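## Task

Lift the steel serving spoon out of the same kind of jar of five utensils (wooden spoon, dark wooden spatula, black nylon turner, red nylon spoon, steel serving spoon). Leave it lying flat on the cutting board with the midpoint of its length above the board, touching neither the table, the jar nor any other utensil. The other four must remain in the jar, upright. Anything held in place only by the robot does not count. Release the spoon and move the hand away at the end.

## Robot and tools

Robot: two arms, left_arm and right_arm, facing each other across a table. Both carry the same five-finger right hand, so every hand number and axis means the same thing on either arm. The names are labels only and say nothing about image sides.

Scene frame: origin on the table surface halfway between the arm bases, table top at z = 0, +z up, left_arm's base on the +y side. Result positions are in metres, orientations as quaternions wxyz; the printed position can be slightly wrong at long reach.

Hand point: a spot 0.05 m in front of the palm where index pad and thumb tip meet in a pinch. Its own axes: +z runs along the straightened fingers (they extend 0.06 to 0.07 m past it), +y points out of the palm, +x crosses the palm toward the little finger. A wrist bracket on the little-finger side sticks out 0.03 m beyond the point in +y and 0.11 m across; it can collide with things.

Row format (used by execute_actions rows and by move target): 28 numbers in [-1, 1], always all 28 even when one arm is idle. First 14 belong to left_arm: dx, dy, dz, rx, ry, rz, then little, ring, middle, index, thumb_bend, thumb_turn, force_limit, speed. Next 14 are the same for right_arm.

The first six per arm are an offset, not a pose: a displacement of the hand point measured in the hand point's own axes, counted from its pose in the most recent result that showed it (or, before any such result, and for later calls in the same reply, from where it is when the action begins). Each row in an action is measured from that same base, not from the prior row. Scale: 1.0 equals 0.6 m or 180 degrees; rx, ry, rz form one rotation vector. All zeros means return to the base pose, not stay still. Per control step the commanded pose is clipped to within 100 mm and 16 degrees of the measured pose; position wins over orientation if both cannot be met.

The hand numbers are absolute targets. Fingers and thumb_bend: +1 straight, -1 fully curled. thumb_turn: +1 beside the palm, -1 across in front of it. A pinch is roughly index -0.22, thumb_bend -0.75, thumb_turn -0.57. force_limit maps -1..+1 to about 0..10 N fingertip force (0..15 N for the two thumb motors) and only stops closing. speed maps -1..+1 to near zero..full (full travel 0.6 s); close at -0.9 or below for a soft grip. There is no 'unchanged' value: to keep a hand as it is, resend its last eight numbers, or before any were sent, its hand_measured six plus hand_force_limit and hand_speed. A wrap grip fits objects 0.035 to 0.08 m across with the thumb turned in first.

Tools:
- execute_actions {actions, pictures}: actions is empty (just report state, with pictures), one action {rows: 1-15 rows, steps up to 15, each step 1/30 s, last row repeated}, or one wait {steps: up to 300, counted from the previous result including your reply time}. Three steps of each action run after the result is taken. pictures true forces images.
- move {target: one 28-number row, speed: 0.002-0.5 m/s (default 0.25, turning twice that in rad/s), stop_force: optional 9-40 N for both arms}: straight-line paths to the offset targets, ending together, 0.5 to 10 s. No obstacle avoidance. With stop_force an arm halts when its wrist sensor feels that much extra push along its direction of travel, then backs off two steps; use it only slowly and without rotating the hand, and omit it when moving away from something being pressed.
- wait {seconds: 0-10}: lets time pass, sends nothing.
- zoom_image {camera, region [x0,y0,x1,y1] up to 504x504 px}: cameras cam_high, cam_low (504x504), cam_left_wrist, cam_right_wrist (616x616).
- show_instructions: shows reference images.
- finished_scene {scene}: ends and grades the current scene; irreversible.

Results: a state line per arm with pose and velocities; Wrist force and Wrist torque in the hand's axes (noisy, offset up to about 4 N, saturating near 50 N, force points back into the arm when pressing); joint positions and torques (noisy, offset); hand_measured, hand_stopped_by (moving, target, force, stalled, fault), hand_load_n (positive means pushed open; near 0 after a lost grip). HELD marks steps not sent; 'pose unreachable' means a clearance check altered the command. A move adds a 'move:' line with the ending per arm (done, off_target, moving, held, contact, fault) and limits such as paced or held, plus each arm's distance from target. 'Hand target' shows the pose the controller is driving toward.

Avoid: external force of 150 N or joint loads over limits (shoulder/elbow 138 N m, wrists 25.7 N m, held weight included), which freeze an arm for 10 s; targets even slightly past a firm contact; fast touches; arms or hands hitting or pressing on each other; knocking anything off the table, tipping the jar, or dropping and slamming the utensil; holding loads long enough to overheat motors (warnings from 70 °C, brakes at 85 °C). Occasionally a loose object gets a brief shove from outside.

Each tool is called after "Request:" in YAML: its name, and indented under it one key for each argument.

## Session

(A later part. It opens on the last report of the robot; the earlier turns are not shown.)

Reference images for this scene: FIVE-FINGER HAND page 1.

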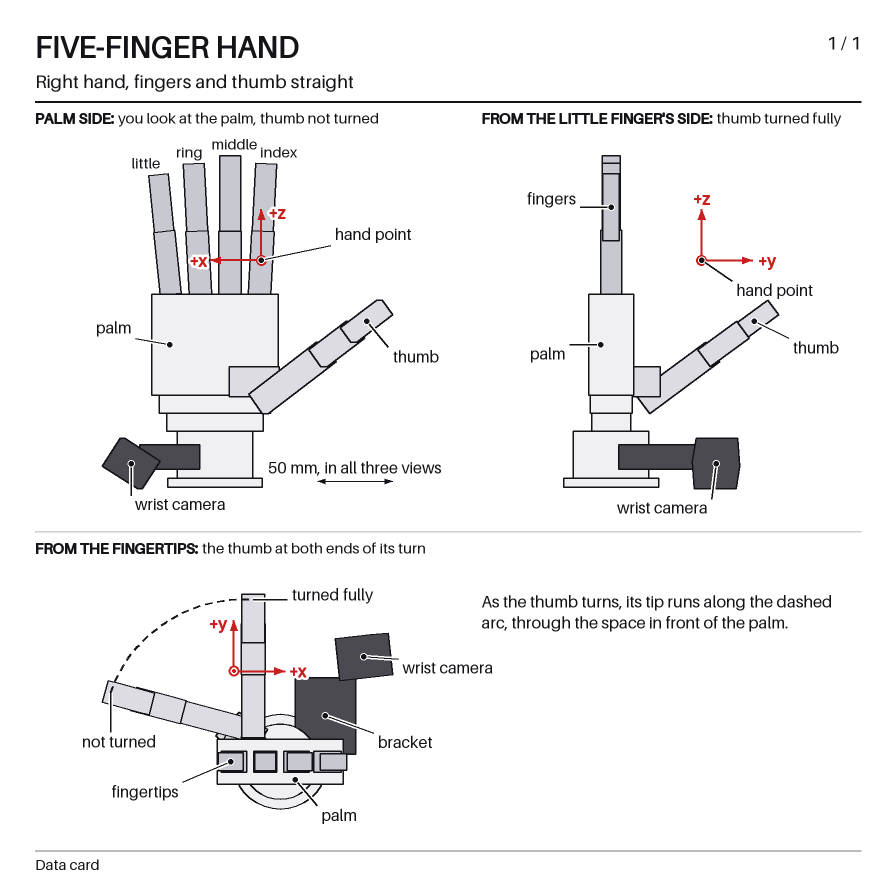

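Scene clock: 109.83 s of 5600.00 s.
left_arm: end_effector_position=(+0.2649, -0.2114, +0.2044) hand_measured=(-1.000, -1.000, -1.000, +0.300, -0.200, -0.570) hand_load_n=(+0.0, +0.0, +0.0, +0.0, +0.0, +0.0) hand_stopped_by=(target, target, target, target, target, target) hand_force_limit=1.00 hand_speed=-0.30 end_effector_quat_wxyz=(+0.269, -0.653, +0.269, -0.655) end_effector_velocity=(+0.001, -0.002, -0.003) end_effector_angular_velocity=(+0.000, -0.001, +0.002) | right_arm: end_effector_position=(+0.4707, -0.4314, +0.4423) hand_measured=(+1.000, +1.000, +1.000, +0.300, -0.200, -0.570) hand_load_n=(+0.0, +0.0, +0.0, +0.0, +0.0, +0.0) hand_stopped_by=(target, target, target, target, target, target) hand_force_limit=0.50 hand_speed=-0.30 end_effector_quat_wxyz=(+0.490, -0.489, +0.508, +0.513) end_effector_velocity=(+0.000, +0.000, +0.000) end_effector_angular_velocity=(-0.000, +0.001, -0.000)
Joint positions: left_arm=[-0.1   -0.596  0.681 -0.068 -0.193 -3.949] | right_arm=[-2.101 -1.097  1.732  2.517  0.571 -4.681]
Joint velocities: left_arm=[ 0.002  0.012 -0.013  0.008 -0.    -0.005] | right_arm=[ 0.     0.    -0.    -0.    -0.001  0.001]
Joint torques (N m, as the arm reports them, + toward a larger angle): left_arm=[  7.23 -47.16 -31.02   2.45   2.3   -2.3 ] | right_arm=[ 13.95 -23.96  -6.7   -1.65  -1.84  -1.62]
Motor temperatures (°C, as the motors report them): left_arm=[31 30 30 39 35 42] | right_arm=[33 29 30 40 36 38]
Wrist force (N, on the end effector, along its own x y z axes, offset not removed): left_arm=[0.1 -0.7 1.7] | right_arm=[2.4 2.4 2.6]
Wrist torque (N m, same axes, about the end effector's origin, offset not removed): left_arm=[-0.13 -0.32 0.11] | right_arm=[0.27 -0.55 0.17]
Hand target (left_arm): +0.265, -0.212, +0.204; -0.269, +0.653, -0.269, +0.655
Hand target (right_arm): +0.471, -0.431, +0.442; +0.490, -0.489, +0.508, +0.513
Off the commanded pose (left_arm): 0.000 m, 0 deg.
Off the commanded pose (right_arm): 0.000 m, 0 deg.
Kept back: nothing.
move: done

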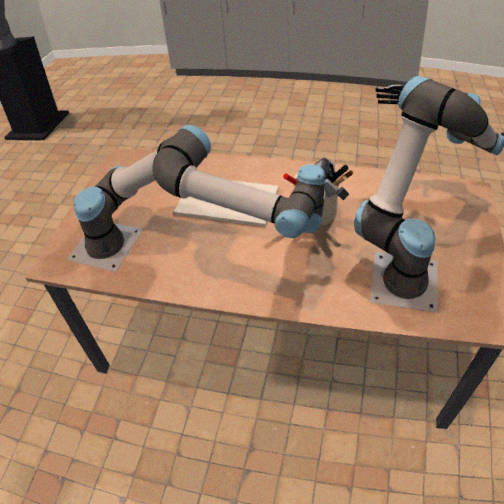

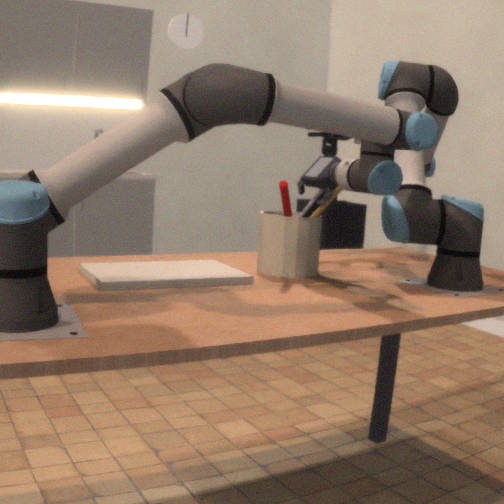

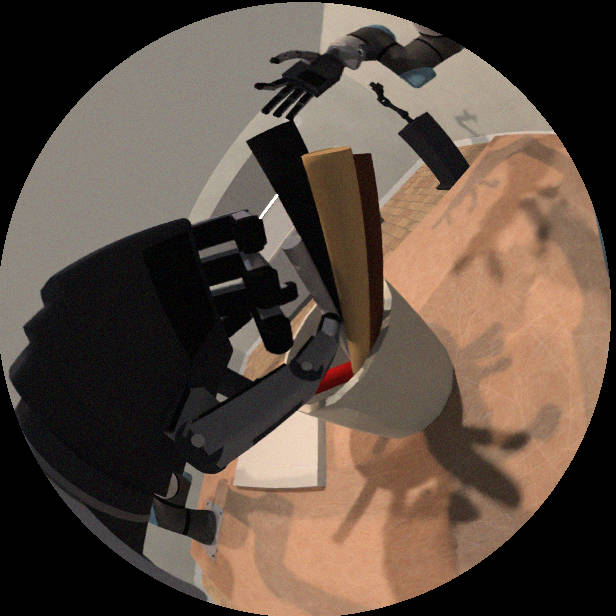

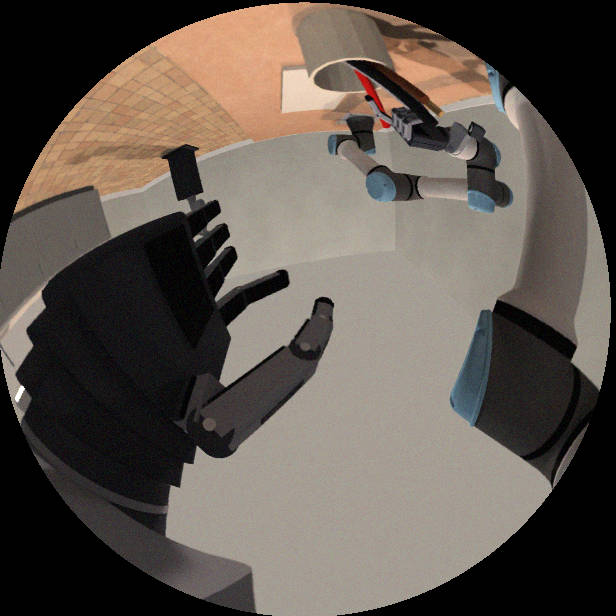

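Steel is beyond the thumb; try closing.

Request:
execute_actions:
  actions:
    - {"rows":[[0,0,0,0,0,0,-1,-1,-1,-0.45,-0.9,-0.57,1,-0.6,0,0,0,0,0,0,1,1,1,0.3,-0.2,-0.57,0.5,-0.3]],"steps":15}

Request:
wait:
  seconds: 1.5

Request:
zoom_image:
  camera: "cam_left_wrist"
  region: [180,130,460,410]

Scene clock: 110.37 s of 5600.00 s.
left_arm: end_effector_position=(+0.2649, -0.2113, +0.2043) hand_measured=(-1.000, -1.000, -1.000, +0.102, -0.324, -0.570) hand_load_n=(+0.0, +0.0, +0.0, +0.0, +0.0, +0.0) hand_stopped_by=(target, target, target, moving, moving, target) hand_force_limit=1.00 hand_speed=-0.60 end_effector_quat_wxyz=(+0.269, -0.653, +0.269, -0.655) end_effector_velocity=(-0.000, -0.000, +0.000) end_effector_angular_velocity=(-0.001, +0.000, -0.000) | right_arm: end_effector_position=(+0.4707, -0.4314, +0.4423) hand_measured=(+1.000, +1.000, +1.000, +0.300, -0.200, -0.570) hand_load_n=(+0.0, +0.0, +0.0, +0.0, +0.0, +0.0) hand_stopped_by=(target, target, target, target, target, target) hand_force_limit=0.50 hand_speed=-0.30 end_effector_quat_wxyz=(+0.490, -0.489, +0.508, +0.513) end_effector_velocity=(-0.000, -0.000, -0.000) end_effector_angular_velocity=(-0.000, -0.001, -0.000)
Joint positions: left_arm=[-0.1   -0.596  0.681 -0.068 -0.193 -3.949] | right_arm=[-2.101 -1.097  1.732  2.517  0.571 -4.681]
Joint velocities: left_arm=[ 0.    -0.001  0.001 -0.002  0.     0.001] | right_arm=[-0.     0.    -0.    -0.     0.    -0.001]
Joint torques (N m, as the arm reports them, + toward a larger angle): left_arm=[ -0.61 -72.6  -16.6   -2.11   1.89   2.03] | right_arm=[ 13.58 -23.91  -7.16  -1.6   -1.65  -1.6 ]
Motor temperatures (°C, as the motors report them): left_arm=[31 30 30 39 35 42] | right_arm=[33 29 30 40 36 38]
Wrist force (N, on the end effector, along its own x y z axes, offset not removed): left_arm=[0.0 -1.0 -0.2] | right_arm=[0.1 2.0 2.2]
Wrist torque (N m, same axes, about the end effector's origin, offset not removed): left_arm=[-0.10 -0.22 0.07] | right_arm=[0.34 -0.26 0.01]
Steps of this call (steps 1 to 4: nothing new was sent; steps 5 to 16: the first 12 steps of this action). Readings (end_effector_position | what the end effector reports):
5: left_arm (+0.2649, -0.2116, +0.2042) | right_arm (+0.4707, -0.4314, +0.4423) | left_arm hand_measured=(-1.000, -1.000, -1.000, +0.300, -0.200, -0.570) hand_load_n=(+0.0, +0.0, +0.0, +0.0, +0.0, +0.0) hand_stopped_by=(target, target, target, moving, moving, target) hand_force_limit=1.00 hand_speed=-0.60 | right_arm hand_measured=(+1.000, +1.000, +1.000, +0.300, -0.200, -0.570) hand_load_n=(+0.0, +0.0, +0.0, +0.0, +0.0, +0.0) hand_stopped_by=(target, target, target, target, target, target) hand_force_limit=0.50 hand_speed=-0.30
6: left_arm (+0.2649, -0.2116, +0.2042) | right_arm (+0.4707, -0.4314, +0.4423) | left_arm hand_measured=(-1.000, -1.000, -1.000, +0.300, -0.200, -0.570) hand_load_n=(+0.0, +0.0, +0.0, +0.0, +0.0, +0.0) hand_stopped_by=(target, target, target, moving, moving, target) hand_force_limit=1.00 hand_speed=-0.60 | right_arm hand_measured=(+1.000, +1.000, +1.000, +0.300, -0.200, -0.570) hand_load_n=(+0.0, +0.0, +0.0, +0.0, +0.0, +0.0) hand_stopped_by=(target, target, target, target, target, target) hand_force_limit=0.50 hand_speed=-0.30
8: left_arm (+0.2649, -0.2115, +0.2041) | right_arm (+0.4707, -0.4314, +0.4423) | left_arm hand_measured=(-1.000, -1.000, -1.000, +0.280, -0.212, -0.570) hand_load_n=(+0.0, +0.0, +0.0, +0.0, +0.0, +0.0) hand_stopped_by=(target, target, target, moving, moving, target) hand_force_limit=1.00 hand_speed=-0.60 | right_arm hand_measured=(+1.000, +1.000, +1.000, +0.300, -0.200, -0.570) hand_load_n=(+0.0, +0.0, +0.0, +0.0, +0.0, +0.0) hand_stopped_by=(target, target, target, target, target, target) hand_force_limit=0.50 hand_speed=-0.30
12: left_arm (+0.2649, -0.2114, +0.2042) | right_arm (+0.4707, -0.4314, +0.4423) | left_arm hand_measured=(-1.000, -1.000, -1.000, +0.190, -0.268, -0.570) hand_load_n=(+0.0, +0.0, +0.0, +0.0, +0.0, +0.0) hand_stopped_by=(target, target, target, moving, moving, target) hand_force_limit=1.00 hand_speed=-0.60 | right_arm hand_measured=(+1.000, +1.000, +1.000, +0.300, -0.200, -0.570) hand_load_n=(+0.0, +0.0, +0.0, +0.0, +0.0, +0.0) hand_stopped_by=(target, target, target, target, target, target) hand_force_limit=0.50 hand_speed=-0.30
16: the state above

Scene clock: 111.97 s of 5600.00 s.
left_arm: end_effector_position=(+0.2649, -0.2114, +0.2044) hand_measured=(-1.000, -1.000, -1.000, -0.260, -0.638, -0.570) hand_load_n=(+0.0, +0.0, +0.0, +13.5, +14.5, +0.5) hand_stopped_by=(target, target, target, force, force, target) hand_force_limit=1.00 hand_speed=-0.60 end_effector_quat_wxyz=(+0.269, -0.653, +0.269, -0.655) end_effector_velocity=(-0.001, -0.001, +0.000) end_effector_angular_velocity=(-0.002, +0.000, -0.002) | right_arm: end_effector_position=(+0.4707, -0.4314, +0.4423) hand_measured=(+1.000, +1.000, +1.000, +0.300, -0.200, -0.570) hand_load_n=(+0.0, +0.0, +0.0, +0.0, +0.0, +0.0) hand_stopped_by=(target, target, target, target, target, target) hand_force_limit=0.50 hand_speed=-0.30 end_effector_quat_wxyz=(+0.490, -0.489, +0.508, +0.513) end_effector_velocity=(-0.000, +0.001, -0.000) end_effector_angular_velocity=(+0.000, -0.001, +0.001)
Joint positions: left_arm=[-0.1   -0.596  0.681 -0.068 -0.193 -3.949] | right_arm=[-2.101 -1.097  1.732  2.517  0.571 -4.681]
Joint velocities: left_arm=[-0.001 -0.001  0.    -0.     0.001 -0.001] | right_arm=[ 0.001  0.     0.    -0.     0.    -0.001]
Joint torques (N m, as the arm reports them, + toward a larger angle): left_arm=[ -5.37 -64.89 -15.39  -2.6    0.34   1.83] | right_arm=[ 13.16 -24.14  -7.24  -1.52  -1.65  -1.45]
Motor temperatures (°C, as the motors report them): left_arm=[31 30 30 39 35 42] | right_arm=[33 29 30 40 36 38]
Wrist force (N, on the end effector, along its own x y z axes, offset not removed): left_arm=[0.0 -3.8 2.0] | right_arm=[1.1 4.8 2.8]
Wrist torque (N m, same axes, about the end effector's origin, offset not removed): left_arm=[-0.28 -0.31 0.04] | right_arm=[0.77 -0.47 0.15]
Hand target (left_arm): +0.265, -0.211, +0.204; -0.269, +0.653, -0.269, +0.655
Hand target (right_arm): +0.471, -0.431, +0.442; +0.490, -0.489, +0.508, +0.513
Off the commanded pose (left_arm): 0.000 m, 0 deg.
Off the commanded pose (right_arm): 0.000 m, 0 deg.
Kept back: nothing.
Steps of this call (steps 1 to 3: the last 3 steps of your previous action; steps 4 to 48: nothing new was sent). Readings (end_effector_position | what the end effector reports):
1: left_arm (+0.2649, -0.2113, +0.2043) | right_arm (+0.4707, -0.4314, +0.4423) | left_arm hand_measured=(-1.000, -1.000, -1.000, +0.080, -0.338, -0.570) hand_load_n=(+0.0, +0.0, +0.0, +0.0, +0.0, +0.0) hand_stopped_by=(target, target, target, moving, moving, target) hand_force_limit=1.00 hand_speed=-0.60 | right_arm hand_measured=(+1.000, +1.000, +1.000, +0.300, -0.200, -0.570) hand_load_n=(+0.0, +0.0, +0.0, +0.0, +0.0, +0.0) hand_stopped_by=(target, target, target, target, target, target) hand_force_limit=0.50 hand_speed=-0.30
2: left_arm (+0.2649, -0.2114, +0.2043) | right_arm (+0.4707, -0.4314, +0.4423) | left_arm hand_measured=(-1.000, -1.000, -1.000, +0.058, -0.354, -0.570) hand_load_n=(+0.0, +0.0, +0.0, +0.0, +0.0, +0.0) hand_stopped_by=(target, target, target, moving, moving, target) hand_force_limit=1.00 hand_speed=-0.60 | right_arm hand_measured=(+1.000, +1.000, +1.000, +0.300, -0.200, -0.570) hand_load_n=(+0.0, +0.0, +0.0, +0.0, +0.0, +0.0) hand_stopped_by=(target, target, target, target, target, target) hand_force_limit=0.50 hand_speed=-0.30
4: left_arm (+0.2649, -0.2114, +0.2043) | right_arm (+0.4707, -0.4314, +0.4423) | left_arm hand_measured=(-1.000, -1.000, -1.000, +0.014, -0.382, -0.570) hand_load_n=(+0.0, +0.0, +0.0, +0.0, +0.0, +0.0) hand_stopped_by=(target, target, target, moving, moving, target) hand_force_limit=1.00 hand_speed=-0.60 | right_arm hand_measured=(+1.000, +1.000, +1.000, +0.300, -0.200, -0.570) hand_load_n=(+0.0, +0.0, +0.0, +0.0, +0.0, +0.0) hand_stopped_by=(target, target, target, target, target, target) hand_force_limit=0.50 hand_speed=-0.30
8: left_arm (+0.2649, -0.2114, +0.2044) | right_arm (+0.4707, -0.4314, +0.4423) | left_arm hand_measured=(-1.000, -1.000, -1.000, -0.076, -0.438, -0.570) hand_load_n=(+0.0, +0.0, +0.0, +0.0, +0.0, +0.0) hand_stopped_by=(target, target, target, moving, moving, target) hand_force_limit=1.00 hand_speed=-0.60 | right_arm hand_measured=(+1.000, +1.000, +1.000, +0.300, -0.200, -0.570) hand_load_n=(+0.0, +0.0, +0.0, +0.0, +0.0, +0.0) hand_stopped_by=(target, target, target, target, target, target) hand_force_limit=0.50 hand_speed=-0.30
48: the state above

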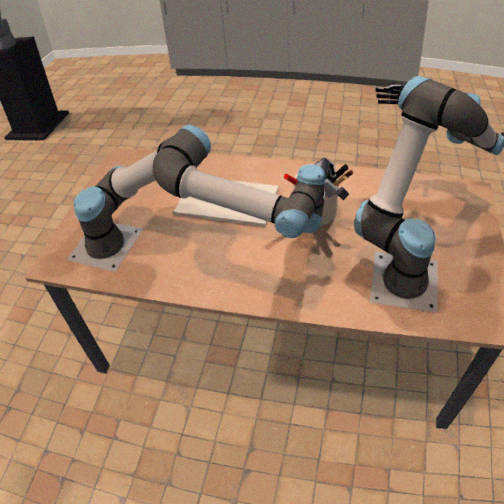

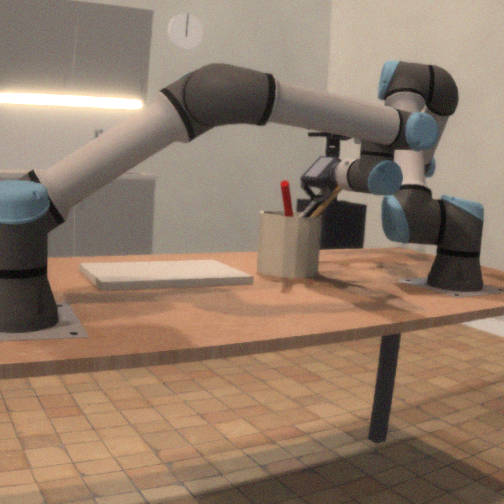

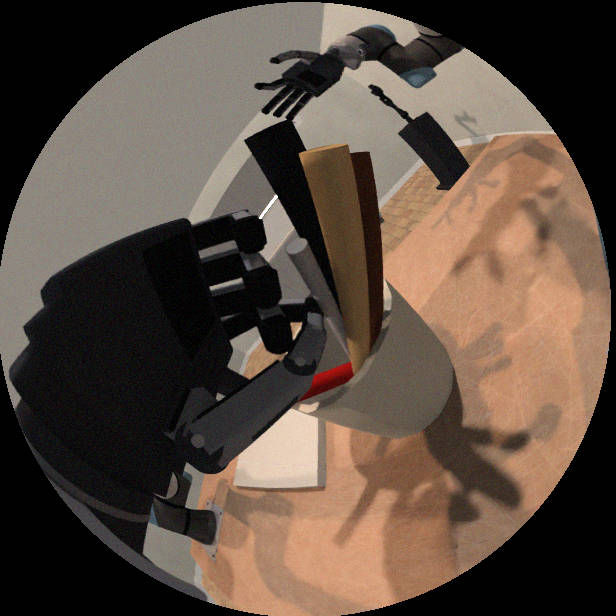

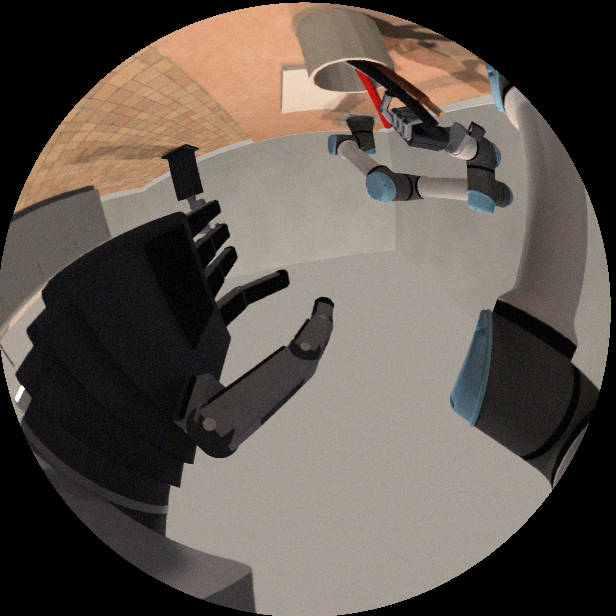

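Region (180, 130, 460, 410) of cam_left_wrist's 616x616 image, scaled by 1.800, with more detail than that image has.

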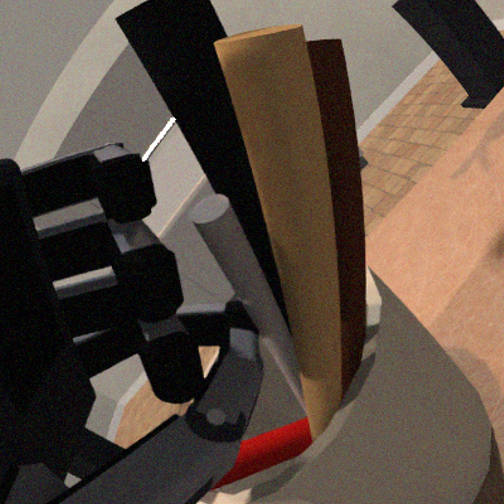

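Request:
move:
  target: [0,0,0,0,0,0,-1,-1,-1,0.3,-0.2,-0.57,1,-0.3,0,0,0,0,0,0,1,1,1,0.3,-0.2,-0.57,0.5,-0.3]

Request:
move:
  target: [0,0.035,0.01,0,0,0,-1,-1,-1,0.3,-0.2,-0.57,1,-0.3,0,0,0,0,0,0,1,1,1,0.3,-0.2,-0.57,0.5,-0.3]
  speed: 0.015
  stop_force: 9

Request:
move:
  target: [0,0,0,0,0,0,-1,-1,-1,-0.45,-0.9,-0.57,1,-0.6,0,0,0,0,0,0,1,1,1,0.3,-0.2,-0.57,0.5,-0.3]

Request:
zoom_image:
  camera: "cam_left_wrist"
  region: [180,130,460,410]

Scene clock: 113.10 s of 5600.00 s.
left_arm: end_effector_position=(+0.2649, -0.2114, +0.2044) hand_measured=(-1.000, -1.000, -1.000, +0.300, -0.200, -0.570) hand_load_n=(+0.0, +0.0, +0.0, +0.0, +0.0, +0.0) hand_stopped_by=(target, target, target, target, target, target) hand_force_limit=1.00 hand_speed=-0.30 end_effector_quat_wxyz=(+0.269, -0.653, +0.269, -0.655) end_effector_velocity=(+0.001, +0.000, -0.001) end_effector_angular_velocity=(-0.000, -0.000, +0.002) | right_arm: end_effector_position=(+0.4707, -0.4314, +0.4423) hand_measured=(+1.000, +1.000, +1.000, +0.300, -0.200, -0.570) hand_load_n=(+0.0, +0.0, +0.0, +0.0, +0.0, +0.0) hand_stopped_by=(target, target, target, target, target, target) hand_force_limit=0.50 hand_speed=-0.30 end_effector_quat_wxyz=(+0.490, -0.489, +0.508, +0.513) end_effector_velocity=(-0.000, -0.000, -0.000) end_effector_angular_velocity=(+0.000, -0.000, -0.000)
Joint positions: left_arm=[-0.1   -0.596  0.681 -0.068 -0.193 -3.949] | right_arm=[-2.101 -1.097  1.732  2.517  0.571 -4.681]
Joint velocities: left_arm=[ 0.001  0.001  0.    -0.001 -0.001 -0.001] | right_arm=[-0.001  0.     0.     0.     0.001 -0.001]
Joint torques (N m, as the arm reports them, + toward a larger angle): left_arm=[ -4.54 -63.85 -15.92  -0.98  -0.15   1.98] | right_arm=[ 14.18 -24.17  -6.2   -1.52  -1.68  -1.6 ]
Motor temperatures (°C, as the motors report them): left_arm=[31 30 30 39 35 42] | right_arm=[33 29 30 40 36 38]
Wrist force (N, on the end effector, along its own x y z axes, offset not removed): left_arm=[-0.5 -0.4 0.9] | right_arm=[1.2 1.2 1.3]
Wrist torque (N m, same axes, about the end effector's origin, offset not removed): left_arm=[-0.07 -0.21 0.07] | right_arm=[0.22 -0.43 0.01]
Hand target (left_arm): +0.265, -0.211, +0.204; -0.269, +0.653, -0.269, +0.655
Hand target (right_arm): +0.471, -0.431, +0.442; +0.490, -0.489, +0.508, +0.513
Off the commanded pose (left_arm): 0.000 m, 0 deg.
Off the commanded pose (right_arm): 0.000 m, 0 deg.
Kept back: nothing.
move: done

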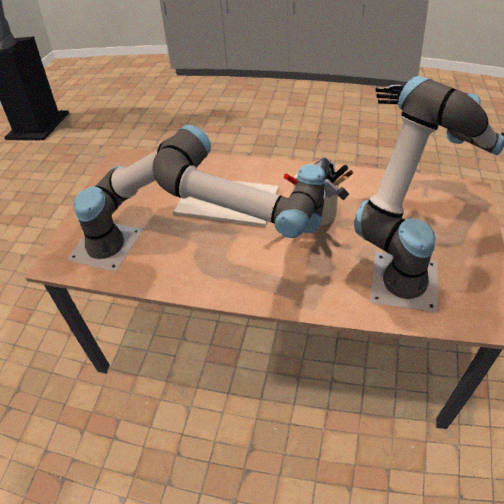

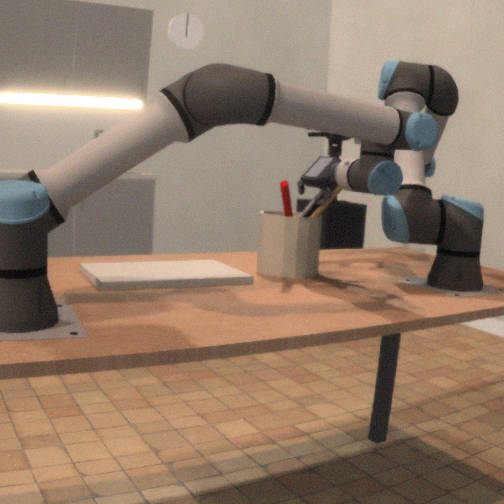

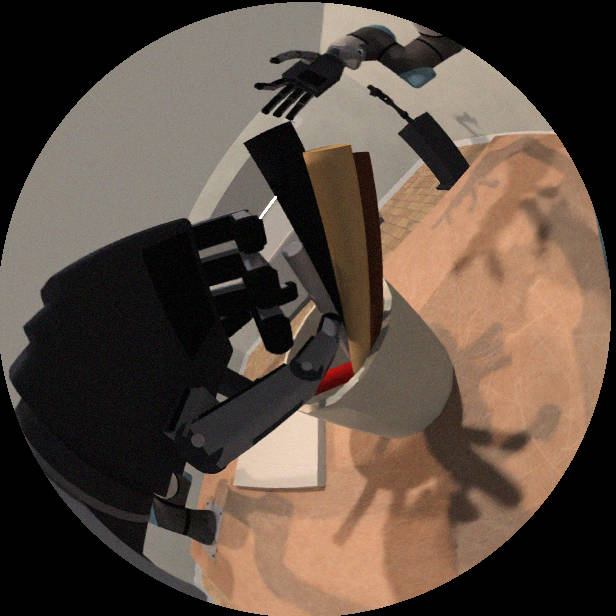

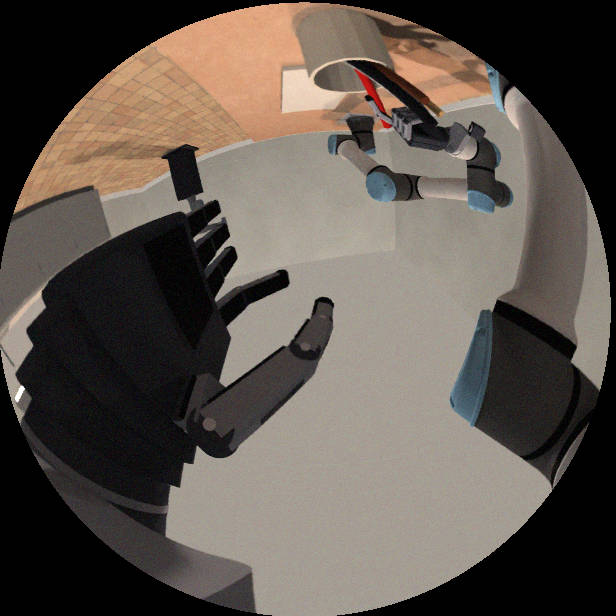

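Scene clock: 114.03 s of 5600.00 s.
left_arm: end_effector_position=(+0.2672, -0.2168, +0.1988) hand_measured=(-1.000, -1.000, -1.000, +0.300, -0.206, -0.570) hand_load_n=(+0.0, +0.0, +0.0, +0.0, -10.0, -3.5) hand_stopped_by=(target, target, target, target, target, target) hand_force_limit=1.00 hand_speed=-0.30 end_effector_quat_wxyz=(+0.270, -0.653, +0.269, -0.655) end_effector_velocity=(-0.001, +0.005, +0.004) end_effector_angular_velocity=(+0.004, -0.001, +0.002) | right_arm: end_effector_position=(+0.4707, -0.4314, +0.4423) hand_measured=(+1.000, +1.000, +1.000, +0.300, -0.200, -0.570) hand_load_n=(+0.0, +0.0, +0.0, +0.0, +0.0, +0.0) hand_stopped_by=(target, target, target, target, target, target) hand_force_limit=0.50 hand_speed=-0.30 end_effector_quat_wxyz=(+0.490, -0.489, +0.508, +0.513) end_effector_velocity=(+0.000, +0.000, -0.000) end_effector_angular_velocity=(+0.000, +0.000, -0.001)
Joint positions: left_arm=[-0.096 -0.573  0.653 -0.062 -0.189 -3.948] | right_arm=[-2.101 -1.097  1.732  2.517  0.571 -4.681]
Joint velocities: left_arm=[-0.003 -0.016  0.019  0.    -0.005 -0.   ] | right_arm=[ 0.     0.    -0.    -0.    -0.001  0.   ]
Joint torques (N m, as the arm reports them, + toward a larger angle): left_arm=[ -9.63 -67.59 -12.76  -2.63  -1.09  -2.08] | right_arm=[ 14.21 -24.23  -6.86  -1.31  -1.85  -1.7 ]
Motor temperatures (°C, as the motors report them): left_arm=[31 30 30 39 35 42] | right_arm=[33 29 30 40 36 38]
Wrist force (N, on the end effector, along its own x y z axes, offset not removed): left_arm=[4.3 -10.2 5.8] | right_arm=[1.1 1.8 2.6]
Wrist torque (N m, same axes, about the end effector's origin, offset not removed): left_arm=[-0.38 -0.31 -0.11] | right_arm=[0.24 -0.45 0.08]
Hand target (left_arm): +0.267, -0.216, +0.199; -0.269, +0.653, -0.269, +0.655
Hand target (right_arm): +0.471, -0.431, +0.442; +0.490, -0.489, +0.508, +0.513
Off the commanded pose (left_arm): 0.014 m, 0 deg.
Off the commanded pose (right_arm): 0.000 m, 0 deg.
Kept back: nothing.
move: contact (left_arm)

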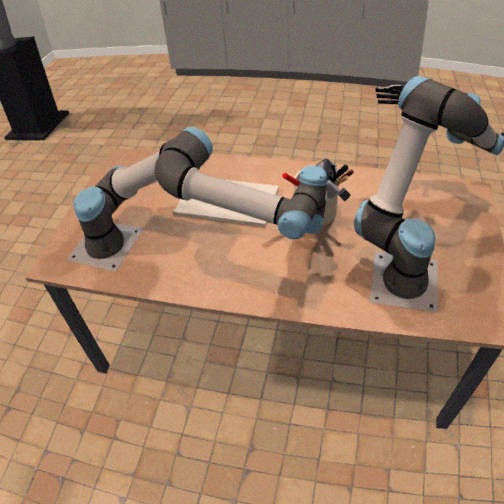

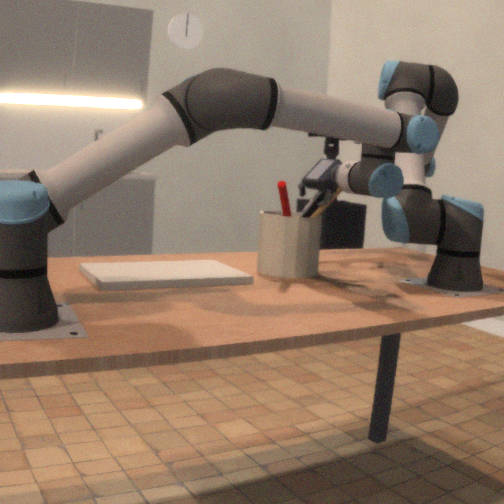

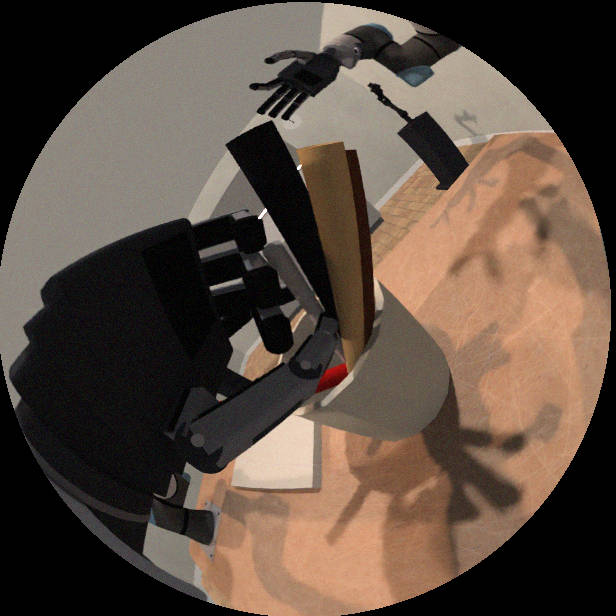

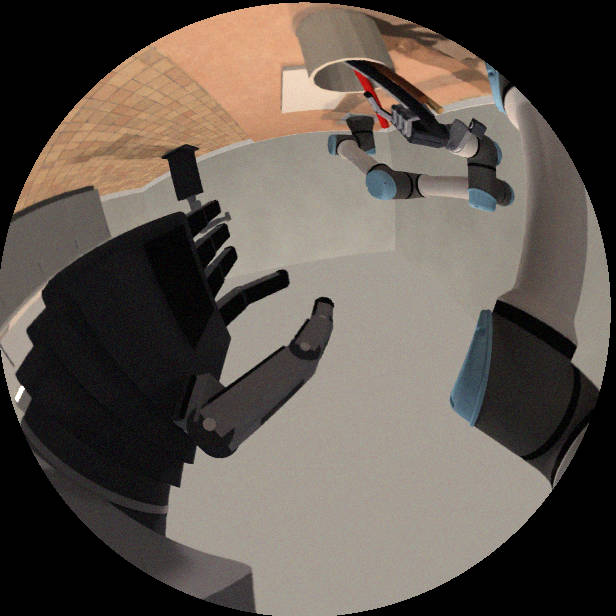

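Scene clock: 115.20 s of 5600.00 s.
left_arm: end_effector_position=(+0.2672, -0.2168, +0.1988) hand_measured=(-1.000, -1.000, -1.000, -0.106, -0.540, -0.570) hand_load_n=(+0.0, -0.5, +0.0, +15.0, +14.0, +2.0) hand_stopped_by=(target, target, target, force, force, target) hand_force_limit=1.00 hand_speed=-0.60 end_effector_quat_wxyz=(+0.270, -0.653, +0.269, -0.655) end_effector_velocity=(-0.000, -0.000, +0.001) end_effector_angular_velocity=(-0.001, +0.000, -0.000) | right_arm: end_effector_position=(+0.4707, -0.4314, +0.4423) hand_measured=(+1.000, +1.000, +1.000, +0.300, -0.200, -0.570) hand_load_n=(+0.0, +0.0, +0.0, +0.0, +0.0, +0.0) hand_stopped_by=(target, target, target, target, target, target) hand_force_limit=0.50 hand_speed=-0.30 end_effector_quat_wxyz=(+0.490, -0.489, +0.508, +0.513) end_effector_velocity=(+0.000, -0.000, -0.000) end_effector_angular_velocity=(-0.000, -0.000, -0.001)
Joint positions: left_arm=[-0.096 -0.573  0.653 -0.062 -0.189 -3.948] | right_arm=[-2.101 -1.097  1.732  2.517  0.571 -4.681]
Joint velocities: left_arm=[-0.    -0.    -0.001  0.001  0.    -0.001] | right_arm=[-0.     0.    -0.    -0.    -0.001 -0.   ]
Joint torques (N m, as the arm reports them, + toward a larger angle): left_arm=[  2.91 -50.77 -29.35   2.63   1.92   2.27] | right_arm=[ 14.32 -24.74  -7.48  -1.38  -1.63  -1.65]
Motor temperatures (°C, as the motors report them): left_arm=[31 30 30 39 35 42] | right_arm=[33 29 30 40 36 38]
Wrist force (N, on the end effector, along its own x y z axes, offset not removed): left_arm=[0.3 -0.7 3.3] | right_arm=[2.8 3.5 1.3]
Wrist torque (N m, same axes, about the end effector's origin, offset not removed): left_arm=[-0.23 -0.12 0.08] | right_arm=[0.65 -0.64 0.21]
Hand target (left_arm): +0.267, -0.217, +0.199; -0.270, +0.653, -0.269, +0.655
Hand target (right_arm): +0.471, -0.431, +0.442; +0.490, -0.489, +0.508, +0.513
Off the commanded pose (left_arm): 0.000 m, 0 deg.
Off the commanded pose (right_arm): 0.000 m, 0 deg.
Kept back: nothing.
move: done

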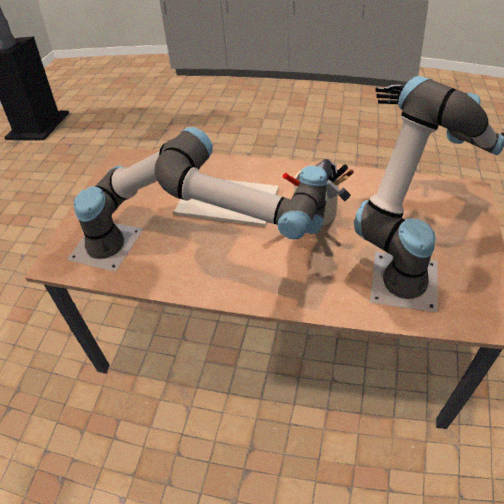

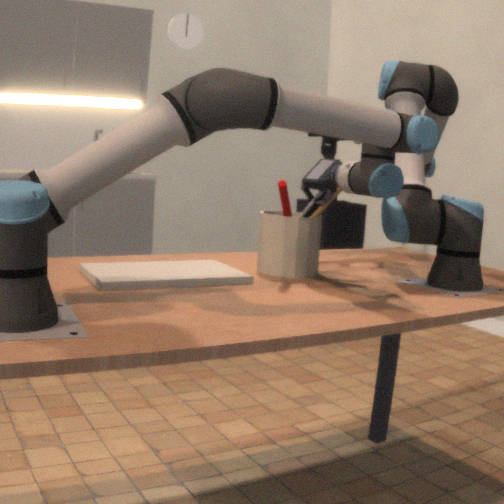

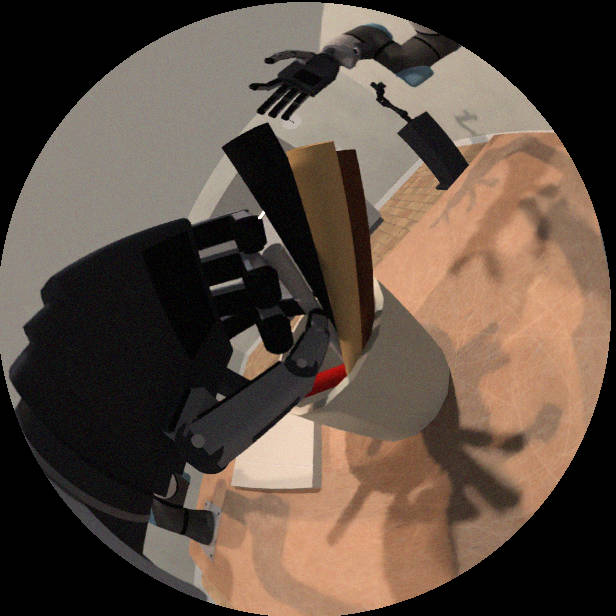

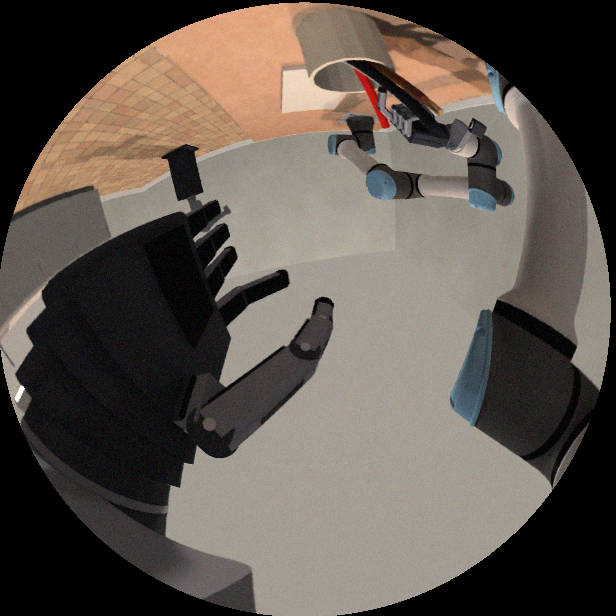

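Region (180, 130, 460, 410) of cam_left_wrist's 616x616 image, scaled by 1.800, with more detail than that image has.

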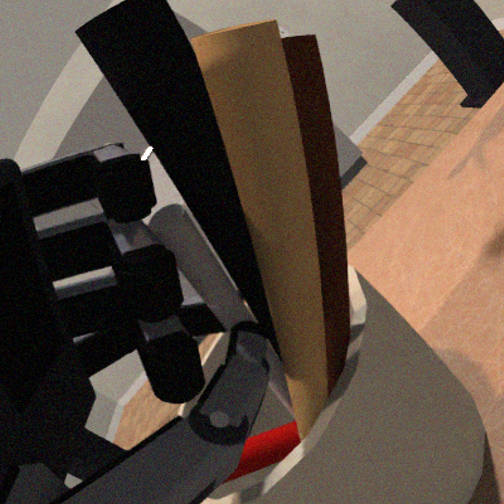

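Gripped. Pull out along its axis, slightly away from black.

Request:
move:
  target: [0.33,-0.08,0,0,0,0,-1,-1,-1,-0.45,-0.9,-0.57,1,-0.6,0,0,0,0,0,0,1,1,1,0.3,-0.2,-0.57,0.5,-0.3]
  speed: 0.05

Scene clock: 119.97 s of 5600.00 s.
left_arm: end_effector_position=(+0.2667, -0.3216, +0.3728) hand_measured=(-1.000, -1.000, -1.000, -0.106, -0.546, -0.570) hand_load_n=(+0.0, +0.0, +0.0, +5.5, +3.5, +0.0) hand_stopped_by=(target, target, target, force, force, target) hand_force_limit=1.00 hand_speed=-0.60 end_effector_quat_wxyz=(+0.218, -0.657, +0.313, -0.650) end_effector_velocity=(-0.001, -0.002, +0.001) end_effector_angular_velocity=(+0.013, +0.006, -0.000) | right_arm: end_effector_position=(+0.4707, -0.4314, +0.4423) hand_measured=(+1.000, +1.000, +1.000, +0.300, -0.200, -0.570) hand_load_n=(+0.0, +0.0, +0.0, +0.0, +0.0, +0.0) hand_stopped_by=(target, target, target, target, target, target) hand_force_limit=0.50 hand_speed=-0.30 end_effector_quat_wxyz=(+0.490, -0.489, +0.508, +0.513) end_effector_velocity=(+0.000, +0.000, -0.000) end_effector_angular_velocity=(+0.000, +0.000, +0.000)
Joint positions: left_arm=[-0.068 -0.454  0.034 -0.544 -0.073 -2.982] | right_arm=[-2.101 -1.097  1.732  2.517  0.571 -4.681]
Joint velocities: left_arm=[ 0.     0.001 -0.    -0.054 -0.006  0.065] | right_arm=[ 0.001 -0.     0.    -0.    -0.    -0.   ]
Joint torques (N m, as the arm reports them, + toward a larger angle): left_arm=[  7.08 -68.93 -29.9   -4.72  -0.38   2.58] | right_arm=[ 13.98 -24.08  -6.67  -1.61  -1.78  -1.66]
Motor temperatures (°C, as the motors report them): left_arm=[31 30 30 39 35 42] | right_arm=[33 29 30 40 36 38]
Wrist force (N, on the end effector, along its own x y z axes, offset not removed): left_arm=[-1.4 -0.6 2.4] | right_arm=[0.2 2.6 1.8]
Wrist torque (N m, same axes, about the end effector's origin, offset not removed): left_arm=[-0.30 -0.29 0.04] | right_arm=[0.38 -0.23 0.03]
Hand target (left_arm): +0.267, -0.322, +0.373; -0.219, +0.657, -0.314, +0.649
Hand target (right_arm): +0.471, -0.431, +0.442; +0.490, -0.489, +0.508, +0.513
Off the commanded pose (left_arm): 0.001 m, 8 deg.
Off the commanded pose (right_arm): 0.000 m, 0 deg.
elbow stopped short (left arm): the move would have taken joint 3 (elbow) straighter than the controller allows; a more bent joint 3 avoids this.
Kept back: nothing.
move: off_target (left_arm)

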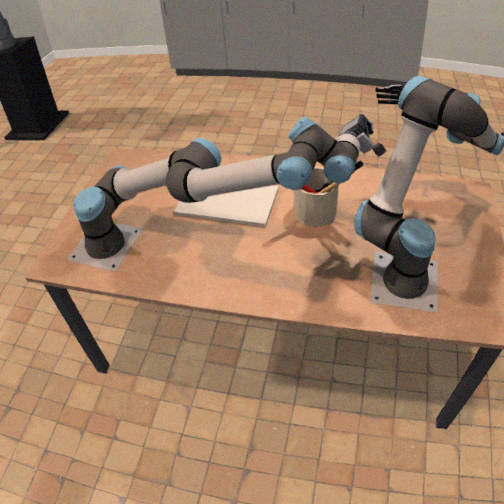

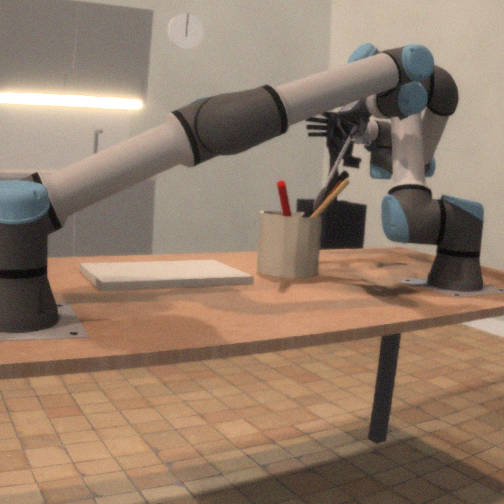

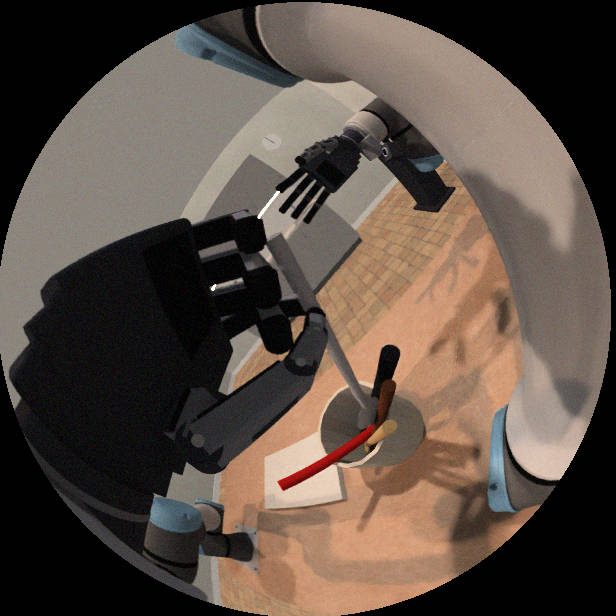

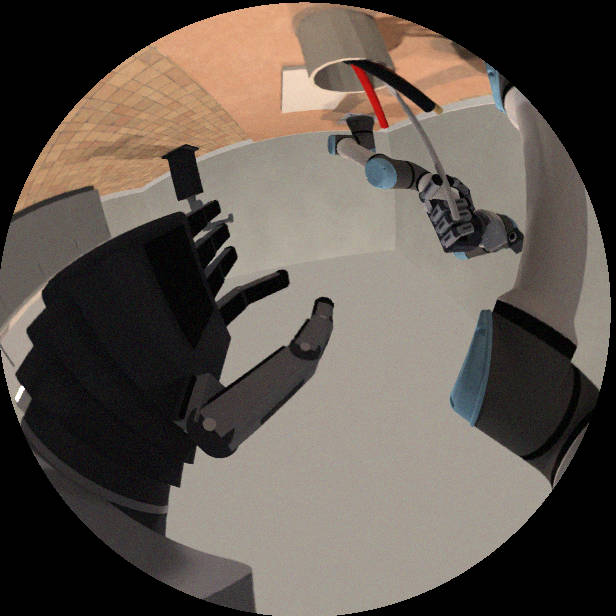

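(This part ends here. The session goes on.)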